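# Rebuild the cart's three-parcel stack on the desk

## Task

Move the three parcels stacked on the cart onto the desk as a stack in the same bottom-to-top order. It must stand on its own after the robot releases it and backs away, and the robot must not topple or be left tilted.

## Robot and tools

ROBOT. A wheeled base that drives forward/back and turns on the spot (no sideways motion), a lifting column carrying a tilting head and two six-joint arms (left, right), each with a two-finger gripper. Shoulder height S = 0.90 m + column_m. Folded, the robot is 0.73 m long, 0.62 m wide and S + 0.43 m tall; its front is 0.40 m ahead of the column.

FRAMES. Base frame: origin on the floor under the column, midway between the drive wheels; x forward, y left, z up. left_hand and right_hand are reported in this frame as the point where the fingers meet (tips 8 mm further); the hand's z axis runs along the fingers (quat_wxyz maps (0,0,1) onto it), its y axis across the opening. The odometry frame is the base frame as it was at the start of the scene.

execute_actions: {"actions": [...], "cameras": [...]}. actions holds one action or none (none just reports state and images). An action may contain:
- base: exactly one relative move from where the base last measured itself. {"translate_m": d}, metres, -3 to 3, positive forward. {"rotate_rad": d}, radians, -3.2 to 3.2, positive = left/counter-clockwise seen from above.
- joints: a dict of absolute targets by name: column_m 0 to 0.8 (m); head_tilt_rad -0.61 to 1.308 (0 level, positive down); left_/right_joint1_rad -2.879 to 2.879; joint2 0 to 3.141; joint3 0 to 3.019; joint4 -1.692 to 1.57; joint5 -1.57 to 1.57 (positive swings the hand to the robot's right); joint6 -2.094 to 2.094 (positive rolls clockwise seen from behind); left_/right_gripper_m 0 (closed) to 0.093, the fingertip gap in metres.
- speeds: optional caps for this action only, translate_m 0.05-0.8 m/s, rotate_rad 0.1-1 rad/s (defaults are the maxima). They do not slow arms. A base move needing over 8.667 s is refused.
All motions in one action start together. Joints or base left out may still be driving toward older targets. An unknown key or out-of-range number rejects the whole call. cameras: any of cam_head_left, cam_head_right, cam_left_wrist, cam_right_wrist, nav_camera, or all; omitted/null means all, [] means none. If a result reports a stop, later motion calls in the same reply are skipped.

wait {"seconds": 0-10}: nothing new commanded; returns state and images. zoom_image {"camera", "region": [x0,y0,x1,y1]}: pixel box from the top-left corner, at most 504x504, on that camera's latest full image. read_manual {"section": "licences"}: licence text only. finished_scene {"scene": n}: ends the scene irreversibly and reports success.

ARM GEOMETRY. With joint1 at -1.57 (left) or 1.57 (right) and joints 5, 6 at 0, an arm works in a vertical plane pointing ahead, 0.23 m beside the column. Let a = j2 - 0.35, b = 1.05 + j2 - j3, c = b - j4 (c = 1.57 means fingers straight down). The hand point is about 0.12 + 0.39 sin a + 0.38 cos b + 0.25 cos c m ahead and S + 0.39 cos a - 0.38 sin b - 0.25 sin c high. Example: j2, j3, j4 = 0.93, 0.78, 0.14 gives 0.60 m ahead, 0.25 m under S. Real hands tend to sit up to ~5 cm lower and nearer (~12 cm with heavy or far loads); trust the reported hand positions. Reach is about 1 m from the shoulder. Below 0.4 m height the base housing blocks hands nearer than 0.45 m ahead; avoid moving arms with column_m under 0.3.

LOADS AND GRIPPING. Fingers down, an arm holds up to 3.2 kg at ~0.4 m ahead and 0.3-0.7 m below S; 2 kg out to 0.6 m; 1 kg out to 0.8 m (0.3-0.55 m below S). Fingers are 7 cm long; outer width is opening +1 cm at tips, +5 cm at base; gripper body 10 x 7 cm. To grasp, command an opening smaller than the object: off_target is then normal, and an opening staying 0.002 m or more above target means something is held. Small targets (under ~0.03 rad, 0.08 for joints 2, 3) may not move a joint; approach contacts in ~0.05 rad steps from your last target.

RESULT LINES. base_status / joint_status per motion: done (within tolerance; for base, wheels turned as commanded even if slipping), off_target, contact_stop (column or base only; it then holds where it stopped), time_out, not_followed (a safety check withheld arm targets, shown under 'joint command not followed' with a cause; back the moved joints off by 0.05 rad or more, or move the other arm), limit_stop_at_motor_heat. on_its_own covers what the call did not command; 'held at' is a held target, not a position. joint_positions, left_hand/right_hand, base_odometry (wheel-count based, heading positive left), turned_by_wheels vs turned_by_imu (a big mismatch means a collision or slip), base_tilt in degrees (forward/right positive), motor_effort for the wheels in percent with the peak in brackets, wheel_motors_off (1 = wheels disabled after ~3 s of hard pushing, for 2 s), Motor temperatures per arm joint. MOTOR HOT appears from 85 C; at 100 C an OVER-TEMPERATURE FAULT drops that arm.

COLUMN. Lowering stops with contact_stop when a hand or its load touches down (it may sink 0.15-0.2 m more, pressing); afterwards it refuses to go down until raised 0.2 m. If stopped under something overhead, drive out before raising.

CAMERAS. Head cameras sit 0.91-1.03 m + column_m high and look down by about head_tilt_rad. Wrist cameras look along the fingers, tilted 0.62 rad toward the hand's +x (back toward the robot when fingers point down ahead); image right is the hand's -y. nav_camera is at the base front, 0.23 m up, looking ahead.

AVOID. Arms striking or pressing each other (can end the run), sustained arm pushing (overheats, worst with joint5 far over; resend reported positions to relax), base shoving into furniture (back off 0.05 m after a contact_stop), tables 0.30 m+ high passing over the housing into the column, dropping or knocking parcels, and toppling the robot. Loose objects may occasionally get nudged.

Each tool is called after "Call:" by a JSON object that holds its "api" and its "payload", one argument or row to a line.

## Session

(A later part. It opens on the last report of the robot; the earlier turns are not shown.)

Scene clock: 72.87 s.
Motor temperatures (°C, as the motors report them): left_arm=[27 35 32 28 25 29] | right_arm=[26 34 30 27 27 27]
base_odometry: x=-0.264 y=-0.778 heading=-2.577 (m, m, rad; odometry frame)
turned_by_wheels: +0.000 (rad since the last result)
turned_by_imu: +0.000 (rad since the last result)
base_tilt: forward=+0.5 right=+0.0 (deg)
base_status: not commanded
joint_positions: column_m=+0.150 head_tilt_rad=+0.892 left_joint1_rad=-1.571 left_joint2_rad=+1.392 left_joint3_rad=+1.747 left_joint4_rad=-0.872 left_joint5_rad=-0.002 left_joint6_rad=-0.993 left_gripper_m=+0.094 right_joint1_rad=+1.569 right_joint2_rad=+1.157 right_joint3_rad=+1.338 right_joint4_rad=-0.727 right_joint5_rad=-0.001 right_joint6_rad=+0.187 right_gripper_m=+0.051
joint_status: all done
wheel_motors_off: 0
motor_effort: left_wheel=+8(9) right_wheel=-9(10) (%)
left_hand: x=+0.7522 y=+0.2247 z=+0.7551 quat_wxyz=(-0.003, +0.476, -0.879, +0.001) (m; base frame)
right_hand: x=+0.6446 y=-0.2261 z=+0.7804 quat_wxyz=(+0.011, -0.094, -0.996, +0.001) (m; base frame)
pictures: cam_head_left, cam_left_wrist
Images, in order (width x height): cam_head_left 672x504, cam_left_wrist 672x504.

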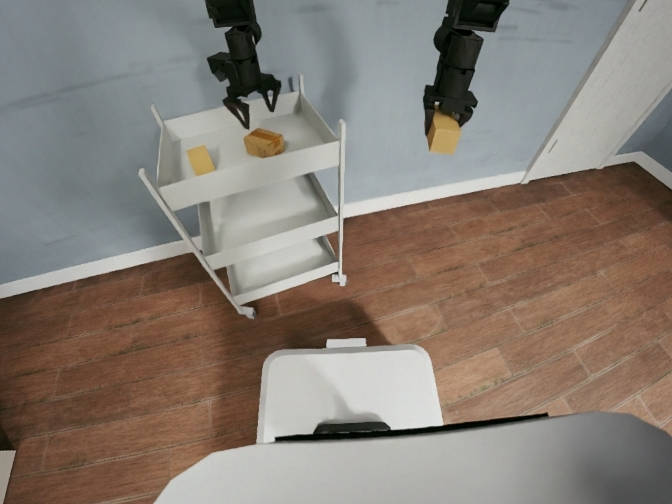

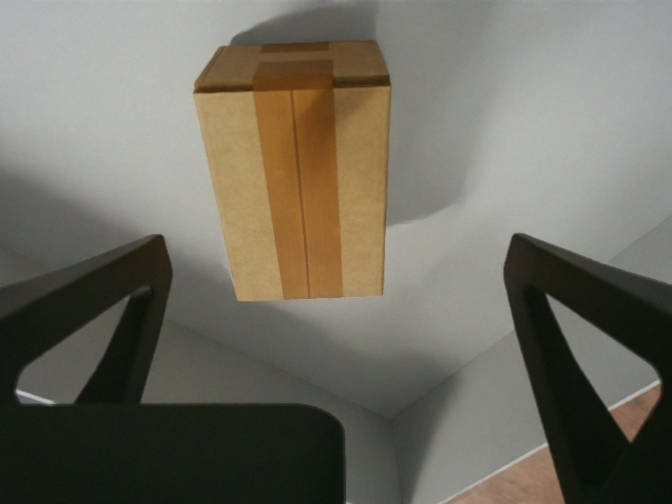

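Call:
{"api": "execute_actions", "payload": {
  "actions": [
    {"base":{"translate_m":-0.015},"joints":{"left_joint6_rad":-1.04,"column_m":0.125}}
  ],
  "cameras": ["cam_left_wrist"]
}}

Call:
{"api": "execute_actions", "payload": {
  "actions": [
    {"joints":{"column_m":0.08}}
  ],
  "cameras": []
}}

Call:
{"api": "execute_actions", "payload": {
  "actions": [
    {"joints":{"left_gripper_m":0.03}}
  ],
  "cameras": ["cam_left_wrist"]
}}

Call:
{"api": "execute_actions", "payload": {
  "actions": [
    {"joints":{"column_m":0.21}}
  ],
  "cameras": []
}}

Call:
{"api": "execute_actions", "payload": {
  "actions": [
    {"base":{"rotate_rad":-1.5},"joints":{"column_m":0.3,"head_tilt_rad":0.6,"left_joint6_rad":-0.3}}
  ],
  "cameras": ["cam_head_left","nav_camera"]
}}

Scene clock: 80.07 s.
Motor temperatures (°C, as the motors report them): left_arm=[27 35 32 28 25 29] | right_arm=[26 33 30 27 27 27]
base_odometry: x=-0.252 y=-0.771 heading=-2.578 (m, m, rad; odometry frame)
turned_by_wheels: -0.001 (rad since the last result)
turned_by_imu: -0.002 (rad since the last result)
base_tilt: forward=+0.5 right=+0.0 (deg)
base_status: done
joint_positions: column_m=+0.125 head_tilt_rad=+0.892 left_joint1_rad=-1.571 left_joint2_rad=+1.392 left_joint3_rad=+1.745 left_joint4_rad=-0.873 left_joint5_rad=-0.002 left_joint6_rad=-1.032 left_gripper_m=+0.094 right_joint1_rad=+1.569 right_joint2_rad=+1.157 right_joint3_rad=+1.337 right_joint4_rad=-0.725 right_joint5_rad=-0.001 right_joint6_rad=+0.187 right_gripper_m=+0.051
joint_status: all done
wheel_motors_off: 0
motor_effort: left_wheel=-2(48) right_wheel=-3(66) (%)
left_hand: x=+0.7510 y=+0.2247 z=+0.7295 quat_wxyz=(-0.002, +0.493, -0.870, +0.000) (m; base frame)
right_hand: x=+0.6446 y=-0.2261 z=+0.7553 quat_wxyz=(+0.011, -0.094, -0.996, +0.001) (m; base frame)
pictures: cam_left_wrist
Images, in order (width x height): cam_left_wrist 672x504.

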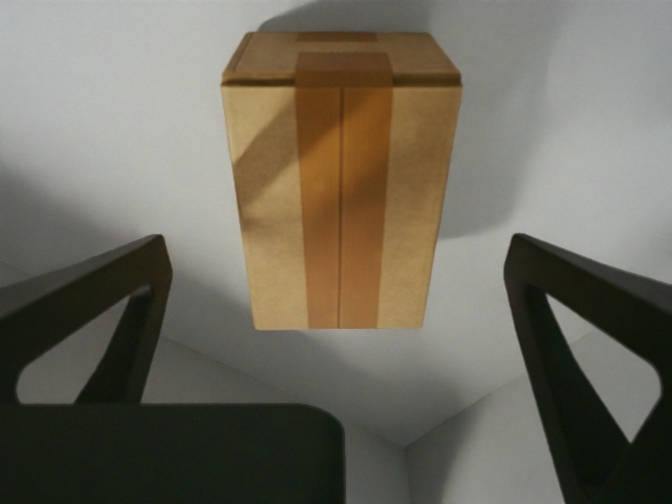

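Scene clock: 81.23 s.
Motor temperatures (°C, as the motors report them): left_arm=[27 35 32 28 25 29] | right_arm=[26 33 30 27 27 27]
base_odometry: x=-0.252 y=-0.771 heading=-2.578 (m, m, rad; odometry frame)
turned_by_wheels: +0.000 (rad since the last result)
turned_by_imu: +0.000 (rad since the last result)
base_tilt: forward=+0.5 right=-0.1 (deg)
base_status: not commanded
joint_positions: column_m=+0.080 head_tilt_rad=+0.892 left_joint1_rad=-1.571 left_joint2_rad=+1.392 left_joint3_rad=+1.745 left_joint4_rad=-0.873 left_joint5_rad=-0.002 left_joint6_rad=-1.032 left_gripper_m=+0.094 right_joint1_rad=+1.569 right_joint2_rad=+1.157 right_joint3_rad=+1.337 right_joint4_rad=-0.725 right_joint5_rad=-0.001 right_joint6_rad=+0.187 right_gripper_m=+0.051
joint_status: all done
wheel_motors_off: 0
motor_effort: left_wheel=-2(2) right_wheel=-5(5) (%)
left_hand: x=+0.7510 y=+0.2247 z=+0.6845 quat_wxyz=(-0.002, +0.493, -0.870, +0.000) (m; base frame)
right_hand: x=+0.6446 y=-0.2261 z=+0.7103 quat_wxyz=(+0.011, -0.094, -0.996, +0.001) (m; base frame)
pictures: none
No camera images: the call's "cameras" was empty. Leave "cameras" out to get every camera's image.

Scene clock: 81.87 s.
Motor temperatures (°C, as the motors report them): left_arm=[27 35 32 28 25 29] | right_arm=[26 33 30 27 27 27]
base_odometry: x=-0.252 y=-0.771 heading=-2.578 (m, m, rad; odometry frame)
turned_by_wheels: +0.000 (rad since the last result)
turned_by_imu: +0.000 (rad since the last result)
base_tilt: forward=+0.4 right=+0.0 (deg)
base_status: not commanded
joint_positions: column_m=+0.080 head_tilt_rad=+0.892 left_joint1_rad=-1.571 left_joint2_rad=+1.392 left_joint3_rad=+1.745 left_joint4_rad=-0.873 left_joint5_rad=-0.002 left_joint6_rad=-1.033 left_gripper_m=+0.059 right_joint1_rad=+1.569 right_joint2_rad=+1.157 right_joint3_rad=+1.337 right_joint4_rad=-0.725 right_joint5_rad=-0.001 right_joint6_rad=+0.187 right_gripper_m=+0.051
joint_status: left_gripper_m off_target (ended at +0.059, target +0.030)
wheel_motors_off: 0
motor_effort: left_wheel=-2(1) right_wheel=-5(6) (%)
left_hand: x=+0.7510 y=+0.2247 z=+0.6845 quat_wxyz=(-0.002, +0.494, -0.870, +0.000) (m; base frame)
right_hand: x=+0.6446 y=-0.2261 z=+0.7103 quat_wxyz=(+0.011, -0.094, -0.996, +0.001) (m; base frame)
pictures: cam_left_wrist
Images, in order (width x height): cam_left_wrist 672x504.

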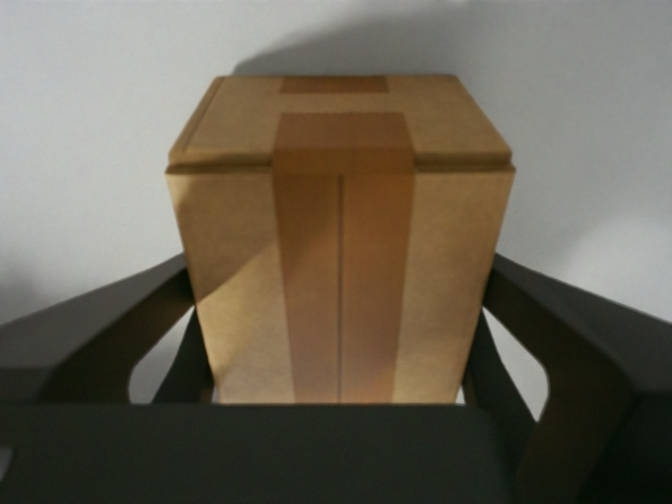

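Scene clock: 84.17 s.
Motor temperatures (°C, as the motors report them): left_arm=[27 35 32 28 25 29] | right_arm=[26 33 30 27 27 27]
base_odometry: x=-0.252 y=-0.771 heading=-2.578 (m, m, rad; odometry frame)
turned_by_wheels: +0.000 (rad since the last result)
turned_by_imu: -0.001 (rad since the last result)
base_tilt: forward=+0.5 right=+0.0 (deg)
base_status: not commanded
joint_positions: column_m=+0.210 head_tilt_rad=+0.892 left_joint1_rad=-1.571 left_joint2_rad=+1.393 left_joint3_rad=+1.744 left_joint4_rad=-0.873 left_joint5_rad=-0.002 left_joint6_rad=-1.033 left_gripper_m=+0.059 right_joint1_rad=+1.569 right_joint2_rad=+1.157 right_joint3_rad=+1.337 right_joint4_rad=-0.725 right_joint5_rad=-0.001 right_joint6_rad=+0.187 right_gripper_m=+0.051
joint_status: all done
wheel_motors_off: 0
motor_effort: left_wheel=-2(2) right_wheel=-6(6) (%)
left_hand: x=+0.7504 y=+0.2247 z=+0.8136 quat_wxyz=(-0.001, +0.494, -0.870, +0.000) (m; base frame)
right_hand: x=+0.6446 y=-0.2261 z=+0.8402 quat_wxyz=(+0.011, -0.094, -0.996, +0.001) (m; base frame)
pictures: none
No camera images: the call's "cameras" was empty. Leave "cameras" out to get every camera's image.

Scene clock: 87.37 s.
Motor temperatures (°C, as the motors report them): left_arm=[27 35 32 28 25 29] | right_arm=[26 33 30 27 27 27]
base_odometry: x=-0.252 y=-0.771 heading=+2.207 (m, m, rad; odometry frame)
turned_by_wheels: -1.498 (rad since the last result)
turned_by_imu: -1.494 (rad since the last result)
base_tilt: forward=+0.4 right=+0.0 (deg)
base_status: done
joint_positions: column_m=+0.300 head_tilt_rad=+0.617 left_joint1_rad=-1.570 left_joint2_rad=+1.394 left_joint3_rad=+1.744 left_joint4_rad=-0.873 left_joint5_rad=-0.002 left_joint6_rad=-0.307 left_gripper_m=+0.059 right_joint1_rad=+1.569 right_joint2_rad=+1.157 right_joint3_rad=+1.337 right_joint4_rad=-0.725 right_joint5_rad=-0.001 right_joint6_rad=+0.187 right_gripper_m=+0.051
joint_status: all done
wheel_motors_off: 0
motor_effort: left_wheel=+5(62) right_wheel=-7(31) (%)
left_hand: x=+0.7501 y=+0.2253 z=+0.9033 quat_wxyz=(-0.001, +0.153, -0.988, -0.001) (m; base frame)
right_hand: x=+0.6446 y=-0.2261 z=+0.9302 quat_wxyz=(+0.011, -0.094, -0.996, +0.001) (m; base frame)
pictures: cam_head_left, nav_camera
Images, in order (width x height): cam_head_left 672x504, nav_camera 672x504.

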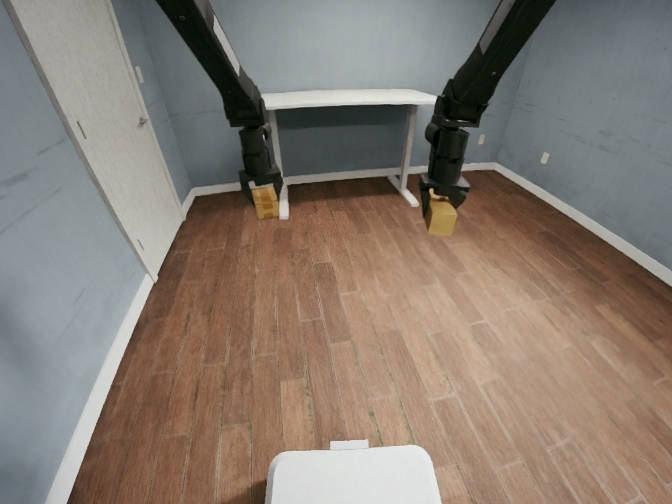

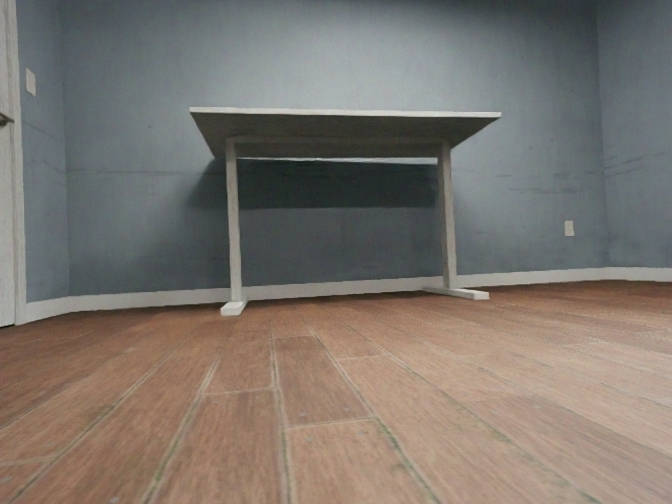

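Call:
{"api": "execute_actions", "payload": {
  "actions": [
    {"base":{"translate_m":1.5},"speeds":{"translate_m":0.5},"joints":{"column_m":0.47,"head_tilt_rad":0.8}}
  ],
  "cameras": ["cam_head_left","cam_left_wrist"]
}}

Scene clock: 96.20 s.
Motor temperatures (°C, as the motors report them): left_arm=[27 36 32 28 25 29] | right_arm=[26 33 30 27 27 27]
base_odometry: x=-1.142 y=+0.437 heading=+2.205 (m, m, rad; odometry frame)
turned_by_wheels: -0.002 (rad since the last result)
turned_by_imu: -0.003 (rad since the last result)
base_tilt: forward=+0.4 right=+0.0 (deg)
base_status: done
joint_positions: column_m=+0.470 head_tilt_rad=+0.802 left_joint1_rad=-1.570 left_joint2_rad=+1.394 left_joint3_rad=+1.740 left_joint4_rad=-0.873 left_joint5_rad=-0.002 left_joint6_rad=-0.307 left_gripper_m=+0.059 right_joint1_rad=+1.569 right_joint2_rad=+1.157 right_joint3_rad=+1.336 right_joint4_rad=-0.723 right_joint5_rad=-0.001 right_joint6_rad=+0.187 right_gripper_m=+0.051
joint_status: all done
wheel_motors_off: 0
motor_effort: left_wheel=-1(58) right_wheel=+2(83) (%)
left_hand: x=+0.7485 y=+0.2253 z=+1.0722 quat_wxyz=(+0.001, +0.153, -0.988, -0.001) (m; base frame)
right_hand: x=+0.6449 y=-0.2261 z=+1.1001 quat_wxyz=(+0.010, -0.094, -0.996, +0.001) (m; base frame)
pictures: cam_head_left, cam_left_wrist
Images, in order (width x height): cam_head_left 672x504, cam_left_wrist 672x504.

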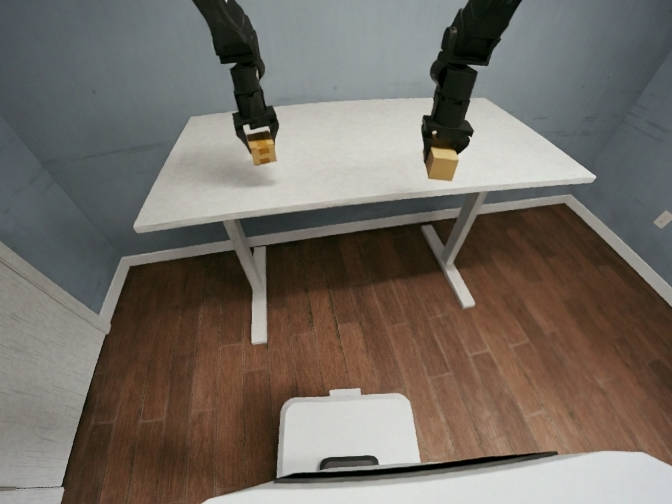

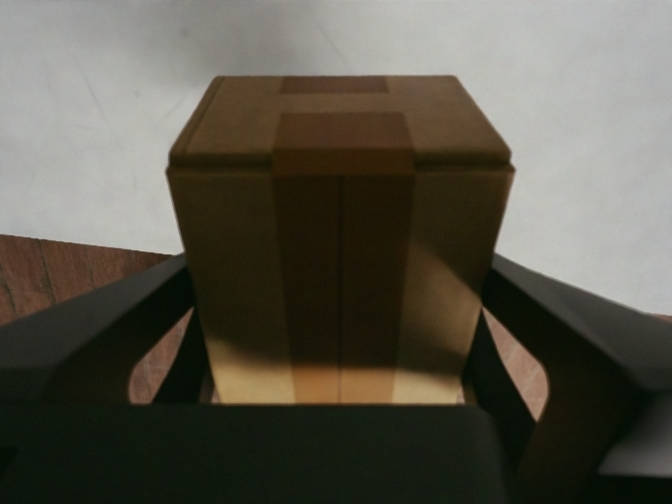

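Call:
{"api": "execute_actions", "payload": {
  "actions": [
    {"base":{"translate_m":0.08},"joints":{"column_m":0.4}}
  ],
  "cameras": ["cam_head_left","cam_left_wrist"]
}}

Scene clock: 100.30 s.
Motor temperatures (°C, as the motors report them): left_arm=[27 36 33 28 25 29] | right_arm=[26 33 30 27 27 27]
base_odometry: x=-1.190 y=+0.501 heading=+2.203 (m, m, rad; odometry frame)
turned_by_wheels: -0.001 (rad since the last result)
turned_by_imu: -0.003 (rad since the last result)
base_tilt: forward=+0.4 right=+0.0 (deg)
base_status: done
joint_positions: column_m=+0.400 head_tilt_rad=+0.803 left_joint1_rad=-1.570 left_joint2_rad=+1.394 left_joint3_rad=+1.740 left_joint4_rad=-0.872 left_joint5_rad=-0.002 left_joint6_rad=-0.307 left_gripper_m=+0.059 right_joint1_rad=+1.569 right_joint2_rad=+1.156 right_joint3_rad=+1.337 right_joint4_rad=-0.721 right_joint5_rad=-0.001 right_joint6_rad=+0.187 right_gripper_m=+0.051
joint_status: all done
wheel_motors_off: 0
motor_effort: left_wheel=-1(40) right_wheel=+2(37) (%)
left_hand: x=+0.7484 y=+0.2253 z=+1.0022 quat_wxyz=(+0.001, +0.153, -0.988, -0.001) (m; base frame)
right_hand: x=+0.6459 y=-0.2261 z=+1.0306 quat_wxyz=(+0.008, -0.094, -0.996, +0.001) (m; base frame)
pictures: cam_head_left, cam_left_wrist
Images, in order (width x height): cam_head_left 672x504, cam_left_wrist 672x504.

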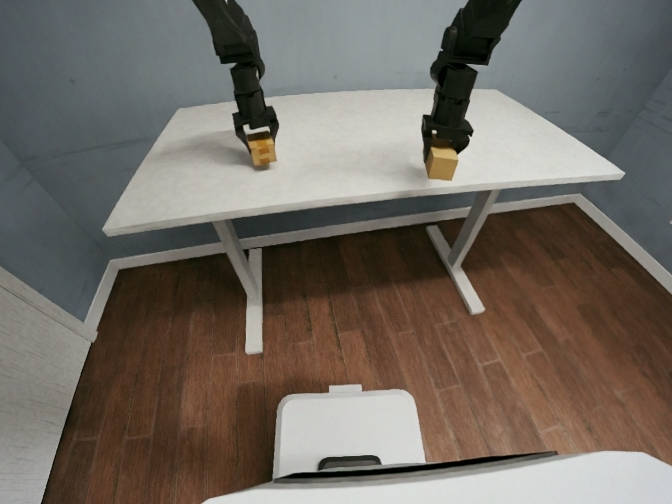

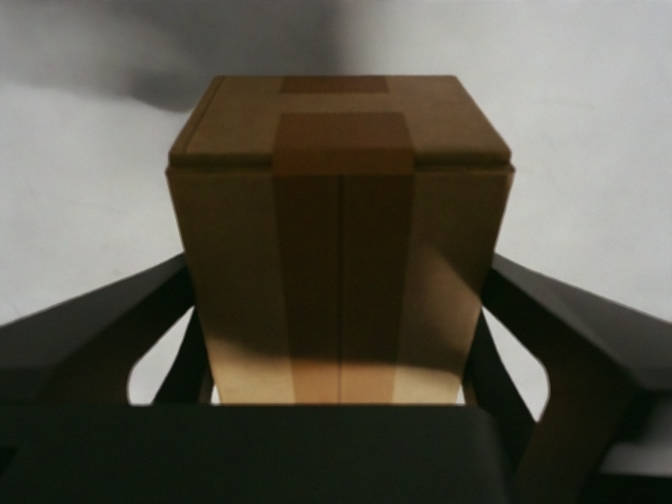

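Call:
{"api": "execute_actions", "payload": {
  "actions": [
    {"joints":{"column_m":0.378}}
  ],
  "cameras": ["cam_left_wrist"]
}}

Scene clock: 103.20 s.
Motor temperatures (°C, as the motors report them): left_arm=[27 36 33 28 25 29] | right_arm=[26 33 30 27 27 27]
base_odometry: x=-1.190 y=+0.501 heading=+2.203 (m, m, rad; odometry frame)
turned_by_wheels: +0.000 (rad since the last result)
turned_by_imu: -0.001 (rad since the last result)
base_tilt: forward=+0.4 right=+0.0 (deg)
base_status: not commanded
joint_positions: column_m=+0.378 head_tilt_rad=+0.803 left_joint1_rad=-1.570 left_joint2_rad=+1.395 left_joint3_rad=+1.740 left_joint4_rad=-0.872 left_joint5_rad=-0.002 left_joint6_rad=-0.307 left_gripper_m=+0.059 right_joint1_rad=+1.569 right_joint2_rad=+1.156 right_joint3_rad=+1.337 right_joint4_rad=-0.721 right_joint5_rad=-0.001 right_joint6_rad=+0.187 right_gripper_m=+0.051
joint_status: all done
wheel_motors_off: 0
motor_effort: left_wheel=-2(2) right_wheel=+2(2) (%)
left_hand: x=+0.7481 y=+0.2253 z=+0.9795 quat_wxyz=(+0.002, +0.153, -0.988, -0.001) (m; base frame)
right_hand: x=+0.6459 y=-0.2261 z=+1.0086 quat_wxyz=(+0.008, -0.094, -0.996, +0.001) (m; base frame)
pictures: cam_left_wrist
Images, in order (width x height): cam_left_wrist 672x504.

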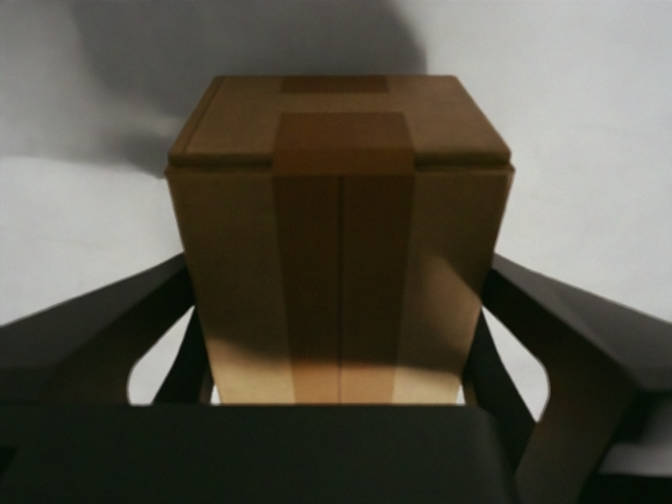

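Call:
{"api": "execute_actions", "payload": {
  "actions": [
    {"joints":{"column_m":0.367}}
  ],
  "cameras": []
}}

Call:
{"api": "execute_actions", "payload": {
  "actions": [
    {"joints":{"left_gripper_m":0.093}}
  ],
  "cameras": []
}}

Call:
{"api": "execute_actions", "payload": {
  "actions": [
    {"joints":{"column_m":0.47}}
  ],
  "cameras": []
}}

Call:
{"api": "execute_actions", "payload": {
  "actions": [
    {"base":{"rotate_rad":0.585},"joints":{"right_joint2_rad":1.4,"right_joint3_rad":1.755,"right_joint4_rad":-0.875,"left_joint2_rad":1.15,"left_joint3_rad":1.35,"left_joint4_rad":-0.72,"left_joint6_rad":0}}
  ],
  "cameras": ["cam_head_right"]
}}

Call:
{"api": "execute_actions", "payload": {
  "actions": [
    {"joints":{"column_m":0.445}}
  ],
  "cameras": ["cam_head_right","cam_head_left"]
}}

Call:
{"api": "zoom_image", "payload": {
  "camera": "cam_head_right",
  "region": [320,80,480,220]
}}

Call:
{"api": "zoom_image", "payload": {
  "camera": "cam_head_left",
  "region": [350,80,510,220]
}}

Scene clock: 112.27 s.
Motor temperatures (°C, as the motors report them): left_arm=[27 36 33 28 25 29] | right_arm=[26 33 30 27 27 27]
base_odometry: x=-1.190 y=+0.501 heading=+2.203 (m, m, rad; odometry frame)
turned_by_wheels: +0.000 (rad since the last result)
turned_by_imu: -0.001 (rad since the last result)
base_tilt: forward=+0.5 right=+0.1 (deg)
base_status: not commanded
joint_positions: column_m=+0.367 head_tilt_rad=+0.803 left_joint1_rad=-1.570 left_joint2_rad=+1.390 left_joint3_rad=+1.740 left_joint4_rad=-0.880 left_joint5_rad=-0.002 left_joint6_rad=-0.307 left_gripper_m=+0.059 right_joint1_rad=+1.569 right_joint2_rad=+1.156 right_joint3_rad=+1.337 right_joint4_rad=-0.721 right_joint5_rad=-0.001 right_joint6_rad=+0.187 right_gripper_m=+0.051
joint_status: all done
wheel_motors_off: 0
motor_effort: left_wheel=-2(1) right_wheel=+3(2) (%)
left_hand: x=+0.7476 y=+0.2253 z=+0.9716 quat_wxyz=(+0.003, +0.153, -0.988, -0.002) (m; base frame)
right_hand: x=+0.6459 y=-0.2261 z=+0.9976 quat_wxyz=(+0.008, -0.094, -0.996, +0.001) (m; base frame)
pictures: none
No camera images: the call's "cameras" was empty. Leave "cameras" out to get every camera's image.

Scene clock: 112.90 s.
Motor temperatures (°C, as the motors report them): left_arm=[27 36 33 28 25 29] | right_arm=[26 33 30 27 27 27]
base_odometry: x=-1.190 y=+0.501 heading=+2.203 (m, m, rad; odometry frame)
turned_by_wheels: +0.000 (rad since the last result)
turned_by_imu: +0.000 (rad since the last result)
base_tilt: forward=+0.5 right=+0.0 (deg)
base_status: not commanded
joint_positions: column_m=+0.367 head_tilt_rad=+0.803 left_joint1_rad=-1.570 left_joint2_rad=+1.391 left_joint3_rad=+1.740 left_joint4_rad=-0.880 left_joint5_rad=-0.002 left_joint6_rad=-0.307 left_gripper_m=+0.093 right_joint1_rad=+1.569 right_joint2_rad=+1.156 right_joint3_rad=+1.337 right_joint4_rad=-0.721 right_joint5_rad=-0.001 right_joint6_rad=+0.187 right_gripper_m=+0.051
joint_status: all done
wheel_motors_off: 0
motor_effort: left_wheel=-2(2) right_wheel=+3(3) (%)
left_hand: x=+0.7475 y=+0.2253 z=+0.9711 quat_wxyz=(+0.003, +0.153, -0.988, -0.002) (m; base frame)
right_hand: x=+0.6459 y=-0.2261 z=+0.9976 quat_wxyz=(+0.008, -0.094, -0.996, +0.001) (m; base frame)
pictures: none
No camera images: the call's "cameras" was empty. Leave "cameras" out to get every camera's image.

Scene clock: 114.83 s.
Motor temperatures (°C, as the motors report them): left_arm=[27 36 33 28 25 29] | right_arm=[26 33 30 27 27 27]
base_odometry: x=-1.190 y=+0.501 heading=+2.203 (m, m, rad; odometry frame)
turned_by_wheels: +0.000 (rad since the last result)
turned_by_imu: -0.001 (rad since the last result)
base_tilt: forward=+0.5 right=+0.0 (deg)
base_status: not commanded
joint_positions: column_m=+0.470 head_tilt_rad=+0.803 left_joint1_rad=-1.570 left_joint2_rad=+1.391 left_joint3_rad=+1.740 left_joint4_rad=-0.880 left_joint5_rad=-0.002 left_joint6_rad=-0.307 left_gripper_m=+0.093 right_joint1_rad=+1.569 right_joint2_rad=+1.156 right_joint3_rad=+1.337 right_joint4_rad=-0.721 right_joint5_rad=-0.001 right_joint6_rad=+0.187 right_gripper_m=+0.051
joint_status: all done
wheel_motors_off: 0
motor_effort: left_wheel=-2(2) right_wheel=+3(3) (%)
left_hand: x=+0.7475 y=+0.2253 z=+1.0739 quat_wxyz=(+0.003, +0.153, -0.988, -0.002) (m; base frame)
right_hand: x=+0.6459 y=-0.2261 z=+1.1005 quat_wxyz=(+0.008, -0.094, -0.996, +0.001) (m; base frame)
pictures: none
No camera images: the call's "cameras" was empty. Leave "cameras" out to get every camera's image.

Scene clock: 117.07 s.
Motor temperatures (°C, as the motors report them): left_arm=[27 36 33 28 25 29] | right_arm=[26 33 30 27 27 27]
base_odometry: x=-1.190 y=+0.501 heading=+2.787 (m, m, rad; odometry frame)
turned_by_wheels: +0.583 (rad since the last result)
turned_by_imu: +0.569 (rad since the last result)
base_tilt: forward=+0.5 right=+0.0 (deg)
base_status: done
joint_positions: column_m=+0.470 head_tilt_rad=+0.803 left_joint1_rad=-1.571 left_joint2_rad=+1.136 left_joint3_rad=+1.344 left_joint4_rad=-0.727 left_joint5_rad=-0.002 left_joint6_rad=-0.007 left_gripper_m=+0.093 right_joint1_rad=+1.569 right_joint2_rad=+1.405 right_joint3_rad=+1.731 right_joint4_rad=-0.869 right_joint5_rad=-0.001 right_joint6_rad=+0.187 right_gripper_m=+0.051
joint_status: all done
wheel_motors_off: 0
motor_effort: left_wheel=-7(72) right_wheel=+7(64) (%)
left_hand: x=+0.6536 y=+0.2249 z=+1.1129 quat_wxyz=(-0.003, +0.004, -1.000, -0.001) (m; base frame)
right_hand: x=+0.7415 y=-0.2262 z=+1.0626 quat_wxyz=(+0.009, -0.094, -0.996, +0.001) (m; base frame)
pictures: cam_head_right
Images, in order (width x height): cam_head_right 672x504.

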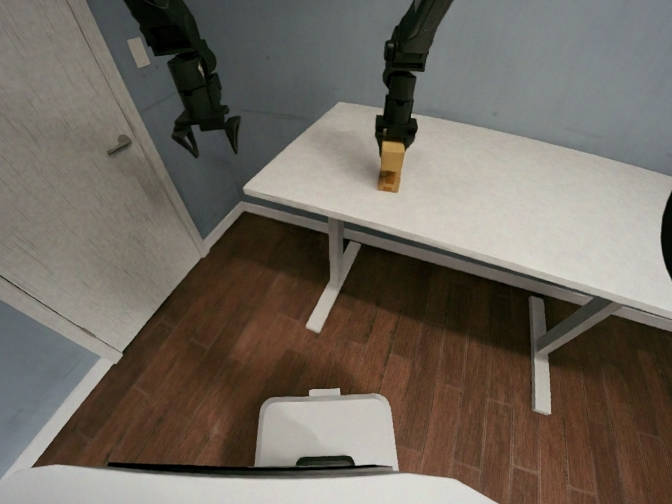

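Scene clock: 117.97 s.
Motor temperatures (°C, as the motors report them): left_arm=[27 36 33 28 25 29] | right_arm=[26 34 30 27 27 27]
base_odometry: x=-1.190 y=+0.501 heading=+2.787 (m, m, rad; odometry frame)
turned_by_wheels: +0.000 (rad since the last result)
turned_by_imu: +0.000 (rad since the last result)
base_tilt: forward=+0.4 right=+0.0 (deg)
base_status: not commanded
joint_positions: column_m=+0.445 head_tilt_rad=+0.803 left_joint1_rad=-1.571 left_joint2_rad=+1.136 left_joint3_rad=+1.344 left_joint4_rad=-0.727 left_joint5_rad=-0.002 left_joint6_rad=-0.007 left_gripper_m=+0.093 right_joint1_rad=+1.569 right_joint2_rad=+1.405 right_joint3_rad=+1.731 right_joint4_rad=-0.869 right_joint5_rad=-0.001 right_joint6_rad=+0.187 right_gripper_m=+0.051
joint_status: all done
wheel_motors_off: 0
motor_effort: left_wheel=-8(8) right_wheel=+9(9) (%)
left_hand: x=+0.6536 y=+0.2249 z=+1.0880 quat_wxyz=(-0.003, +0.004, -1.000, -0.001) (m; base frame)
right_hand: x=+0.7414 y=-0.2262 z=+1.0375 quat_wxyz=(+0.010, -0.094, -0.996, +0.001) (m; base frame)
pictures: cam_head_left, cam_head_right
Images, in order (width x height): cam_head_left 672x504, cam_head_right 672x504.

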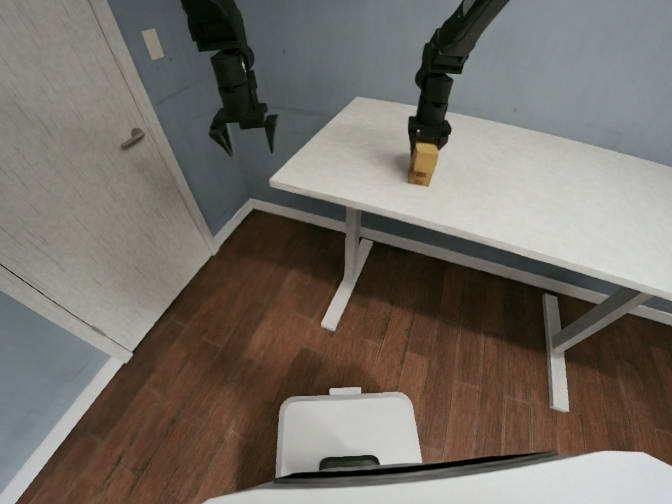

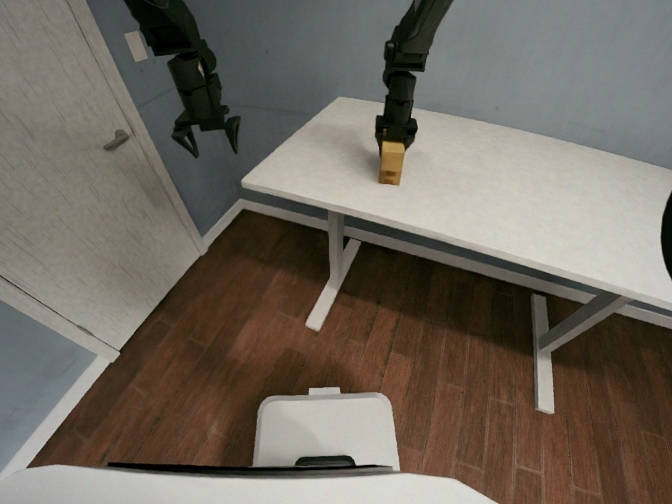

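Region (320, 80, 480, 220) of cam_head_right's 672x504 image, scaled by 3.150, with more detail than that image has; it fills the top 441 rows of this view, and the rest is white.

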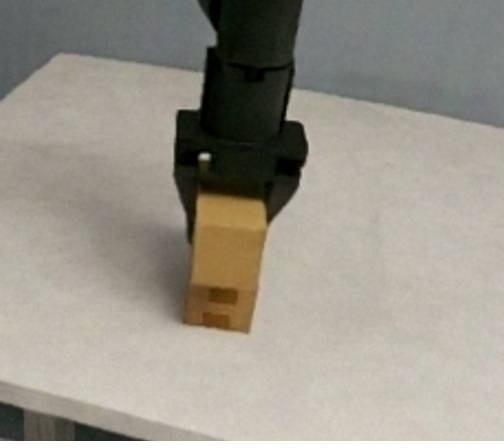

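Region (350, 80, 510, 220) of cam_head_left's 672x504 image, scaled by 3.150, with more detail than that image has; it fills the top 441 rows of this view, and the rest is white.

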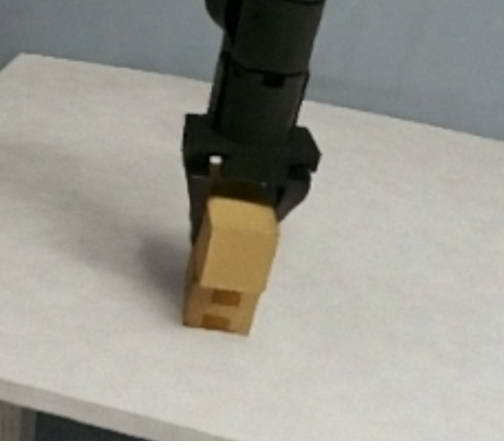

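Call:
{"api": "execute_actions", "payload": {
  "actions": [
    {"joints":{"column_m":0.426}}
  ],
  "cameras": []
}}

Call:
{"api": "execute_actions", "payload": {
  "actions": [
    {"joints":{"right_gripper_m":0.093}}
  ],
  "cameras": []
}}

Call:
{"api": "execute_actions", "payload": {
  "actions": [
    {"joints":{"column_m":0.49}}
  ],
  "cameras": ["cam_right_wrist"]
}}

Call:
{"api": "execute_actions", "payload": {
  "actions": [
    {"base":{"rotate_rad":2.31}}
  ],
  "cameras": []
}}

Call:
{"api": "execute_actions", "payload": {
  "actions": [
    {"base":{"translate_m":1.2},"joints":{"column_m":0.2,"right_joint2_rad":1.55,"right_joint3_rad":2.12,"right_joint4_rad":-1.09,"right_joint6_rad":0.88}}
  ],
  "cameras": ["cam_head_right","cam_right_wrist"]
}}

Scene clock: 134.87 s.
Motor temperatures (°C, as the motors report them): left_arm=[27 35 32 28 25 29] | right_arm=[26 34 31 27 27 27]
base_odometry: x=-1.190 y=+0.501 heading=+2.787 (m, m, rad; odometry frame)
turned_by_wheels: +0.000 (rad since the last result)
turned_by_imu: -0.002 (rad since the last result)
base_tilt: forward=+0.5 right=+0.0 (deg)
base_status: not commanded
joint_positions: column_m=+0.426 head_tilt_rad=+0.803 left_joint1_rad=-1.571 left_joint2_rad=+1.137 left_joint3_rad=+1.344 left_joint4_rad=-0.727 left_joint5_rad=-0.002 left_joint6_rad=-0.007 left_gripper_m=+0.093 right_joint1_rad=+1.569 right_joint2_rad=+1.398 right_joint3_rad=+1.731 right_joint4_rad=-0.869 right_joint5_rad=-0.001 right_joint6_rad=+0.187 right_gripper_m=+0.051
joint_status: all done
wheel_motors_off: 0
motor_effort: left_wheel=-9(10) right_wheel=+10(11) (%)
left_hand: x=+0.6534 y=+0.2249 z=+1.0686 quat_wxyz=(-0.002, +0.004, -1.000, -0.001) (m; base frame)
right_hand: x=+0.7435 y=-0.2263 z=+1.0230 quat_wxyz=(+0.006, -0.094, -0.996, +0.001) (m; base frame)
pictures: none
No camera images: the call's "cameras" was empty. Leave "cameras" out to get every camera's image.

Scene clock: 135.50 s.
Motor temperatures (°C, as the motors report them): left_arm=[27 35 32 28 25 29] | right_arm=[26 34 31 27 27 27]
base_odometry: x=-1.190 y=+0.501 heading=+2.787 (m, m, rad; odometry frame)
turned_by_wheels: +0.000 (rad since the last result)
turned_by_imu: +0.000 (rad since the last result)
base_tilt: forward=+0.5 right=+0.0 (deg)
base_status: not commanded
joint_positions: column_m=+0.426 head_tilt_rad=+0.803 left_joint1_rad=-1.571 left_joint2_rad=+1.137 left_joint3_rad=+1.344 left_joint4_rad=-0.727 left_joint5_rad=-0.002 left_joint6_rad=-0.007 left_gripper_m=+0.093 right_joint1_rad=+1.569 right_joint2_rad=+1.398 right_joint3_rad=+1.731 right_joint4_rad=-0.869 right_joint5_rad=-0.001 right_joint6_rad=+0.187 right_gripper_m=+0.093
joint_status: all done
wheel_motors_off: 0
motor_effort: left_wheel=-10(10) right_wheel=+11(10) (%)
left_hand: x=+0.6534 y=+0.2249 z=+1.0686 quat_wxyz=(-0.002, +0.004, -1.000, -0.001) (m; base frame)
right_hand: x=+0.7435 y=-0.2263 z=+1.0230 quat_wxyz=(+0.006, -0.094, -0.996, +0.001) (m; base frame)
pictures: none
No camera images: the call's "cameras" was empty. Leave "cameras" out to get every camera's image.

Scene clock: 136.93 s.
Motor temperatures (°C, as the motors report them): left_arm=[27 35 32 28 25 29] | right_arm=[26 34 31 27 27 27]
base_odometry: x=-1.190 y=+0.501 heading=+2.787 (m, m, rad; odometry frame)
turned_by_wheels: +0.000 (rad since the last result)
turned_by_imu: -0.001 (rad since the last result)
base_tilt: forward=+0.5 right=+0.0 (deg)
base_status: not commanded
joint_positions: column_m=+0.490 head_tilt_rad=+0.803 left_joint1_rad=-1.571 left_joint2_rad=+1.137 left_joint3_rad=+1.344 left_joint4_rad=-0.727 left_joint5_rad=-0.002 left_joint6_rad=-0.007 left_gripper_m=+0.093 right_joint1_rad=+1.569 right_joint2_rad=+1.399 right_joint3_rad=+1.731 right_joint4_rad=-0.869 right_joint5_rad=-0.001 right_joint6_rad=+0.187 right_gripper_m=+0.093
joint_status: all done
wheel_motors_off: 0
motor_effort: left_wheel=-9(10) right_wheel=+10(11) (%)
left_hand: x=+0.6532 y=+0.2249 z=+1.1324 quat_wxyz=(-0.002, +0.004, -1.000, -0.001) (m; base frame)
right_hand: x=+0.7434 y=-0.2263 z=+1.0866 quat_wxyz=(+0.007, -0.094, -0.996, +0.001) (m; base frame)
pictures: cam_right_wrist
Images, in order (width x height): cam_right_wrist 672x504.

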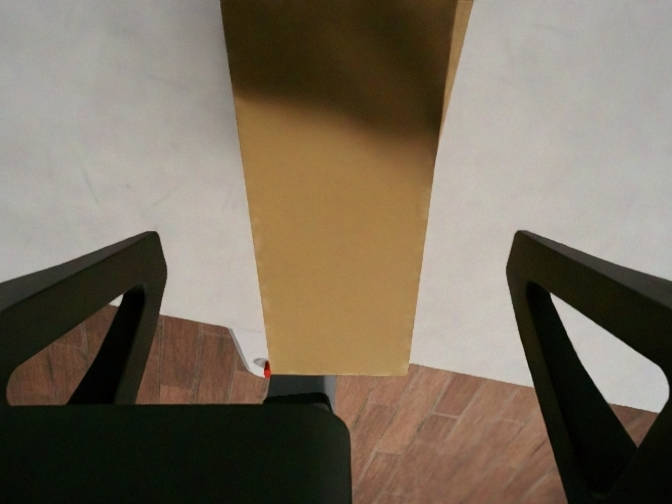

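Scene clock: 140.83 s.
Motor temperatures (°C, as the motors report them): left_arm=[27 35 32 28 25 29] | right_arm=[26 34 31 27 27 27]
base_odometry: x=-1.190 y=+0.501 heading=-1.188 (m, m, rad; odometry frame)
turned_by_wheels: +2.309 (rad since the last result)
turned_by_imu: +2.301 (rad since the last result)
base_tilt: forward=+0.4 right=-0.1 (deg)
base_status: done
joint_positions: column_m=+0.490 head_tilt_rad=+0.803 left_joint1_rad=-1.571 left_joint2_rad=+1.137 left_joint3_rad=+1.344 left_joint4_rad=-0.727 left_joint5_rad=-0.002 left_joint6_rad=-0.007 left_gripper_m=+0.093 right_joint1_rad=+1.569 right_joint2_rad=+1.399 right_joint3_rad=+1.731 right_joint4_rad=-0.869 right_joint5_rad=-0.001 right_joint6_rad=+0.187 right_gripper_m=+0.093
joint_status: not commanded
wheel_motors_off: 0
motor_effort: left_wheel=-7(31) right_wheel=+7(33) (%)
left_hand: x=+0.6532 y=+0.2249 z=+1.1324 quat_wxyz=(-0.002, +0.004, -1.000, -0.001) (m; base frame)
right_hand: x=+0.7434 y=-0.2263 z=+1.0866 quat_wxyz=(+0.007, -0.094, -0.996, +0.001) (m; base frame)
pictures: none
No camera images: the call's "cameras" was empty. Leave "cameras" out to get every camera's image.

Scene clock: 145.17 s.
Motor temperatures (°C, as the motors report them): left_arm=[27 35 32 28 25 29] | right_arm=[26 35 31 27 27 27]
base_odometry: x=-0.740 y=-0.612 heading=-1.186 (m, m, rad; odometry frame)
turned_by_wheels: +0.001 (rad since the last result)
turned_by_imu: +0.002 (rad since the last result)
base_tilt: forward=+0.5 right=-0.1 (deg)
base_status: done
joint_positions: column_m=+0.200 head_tilt_rad=+0.803 left_joint1_rad=-1.571 left_joint2_rad=+1.137 left_joint3_rad=+1.342 left_joint4_rad=-0.724 left_joint5_rad=-0.002 left_joint6_rad=-0.007 left_gripper_m=+0.093 right_joint1_rad=+1.569 right_joint2_rad=+1.547 right_joint3_rad=+2.086 right_joint4_rad=-1.088 right_joint5_rad=-0.001 right_joint6_rad=+0.866 right_gripper_m=+0.093
joint_status: all done
wheel_motors_off: 0
motor_effort: left_wheel=+1(77) right_wheel=-1(66) (%)
left_hand: x=+0.6531 y=+0.2249 z=+0.8421 quat_wxyz=(-0.003, +0.004, -1.000, -0.001) (m; base frame)
right_hand: x=+0.8104 y=-0.2263 z=+0.8101 quat_wxyz=(+0.011, -0.420, -0.907, +0.005) (m; base frame)
pictures: cam_head_right, cam_right_wrist
Images, in order (width x height): cam_head_right 672x504, cam_right_wrist 672x504.

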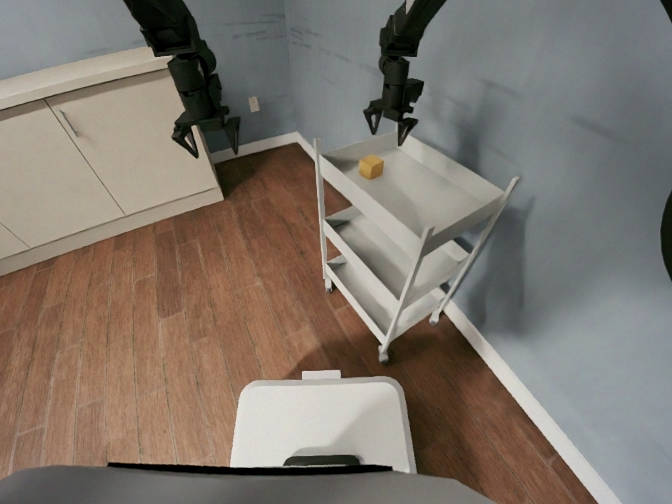

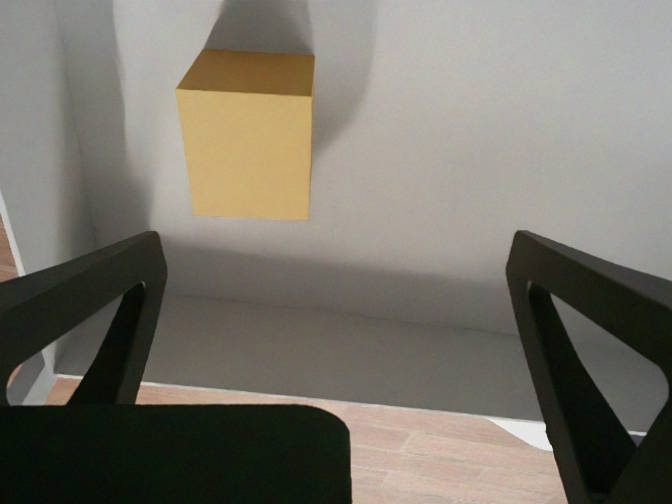

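Call:
{"api": "execute_actions", "payload": {
  "actions": [
    {"base":{"rotate_rad":0.05},"joints":{"column_m":0.135,"right_joint6_rad":0.95,"right_gripper_m":0.085}}
  ],
  "cameras": ["cam_right_wrist"]
}}

Scene clock: 155.10 s.
Motor temperatures (°C, as the motors report them): left_arm=[27 35 32 28 25 29] | right_arm=[26 35 32 27 27 27]
base_odometry: x=-0.740 y=-0.612 heading=-1.140 (m, m, rad; odometry frame)
turned_by_wheels: +0.047 (rad since the last result)
turned_by_imu: +0.043 (rad since the last result)
base_tilt: forward=+0.5 right=+0.0 (deg)
base_status: done
joint_positions: column_m=+0.135 head_tilt_rad=+0.803 left_joint1_rad=-1.571 left_joint2_rad=+1.137 left_joint3_rad=+1.342 left_joint4_rad=-0.724 left_joint5_rad=-0.002 left_joint6_rad=-0.007 left_gripper_m=+0.093 right_joint1_rad=+1.570 right_joint2_rad=+1.547 right_joint3_rad=+2.086 right_joint4_rad=-1.088 right_joint5_rad=-0.001 right_joint6_rad=+0.936 right_gripper_m=+0.085
joint_status: all done
wheel_motors_off: 0
motor_effort: left_wheel=-2(62) right_wheel=+3(63) (%)
left_hand: x=+0.6531 y=+0.2249 z=+0.7771 quat_wxyz=(-0.003, +0.004, -1.000, -0.001) (m; base frame)
right_hand: x=+0.8103 y=-0.2259 z=+0.7449 quat_wxyz=(+0.011, -0.451, -0.892, +0.006) (m; base frame)
pictures: cam_right_wrist
Images, in order (width x height): cam_right_wrist 672x504.

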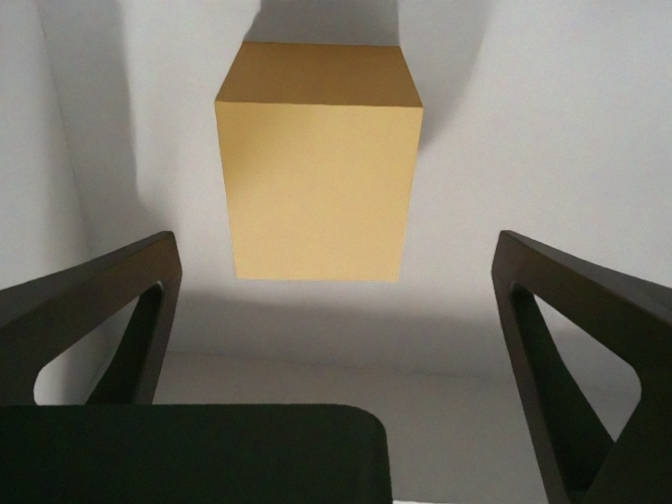

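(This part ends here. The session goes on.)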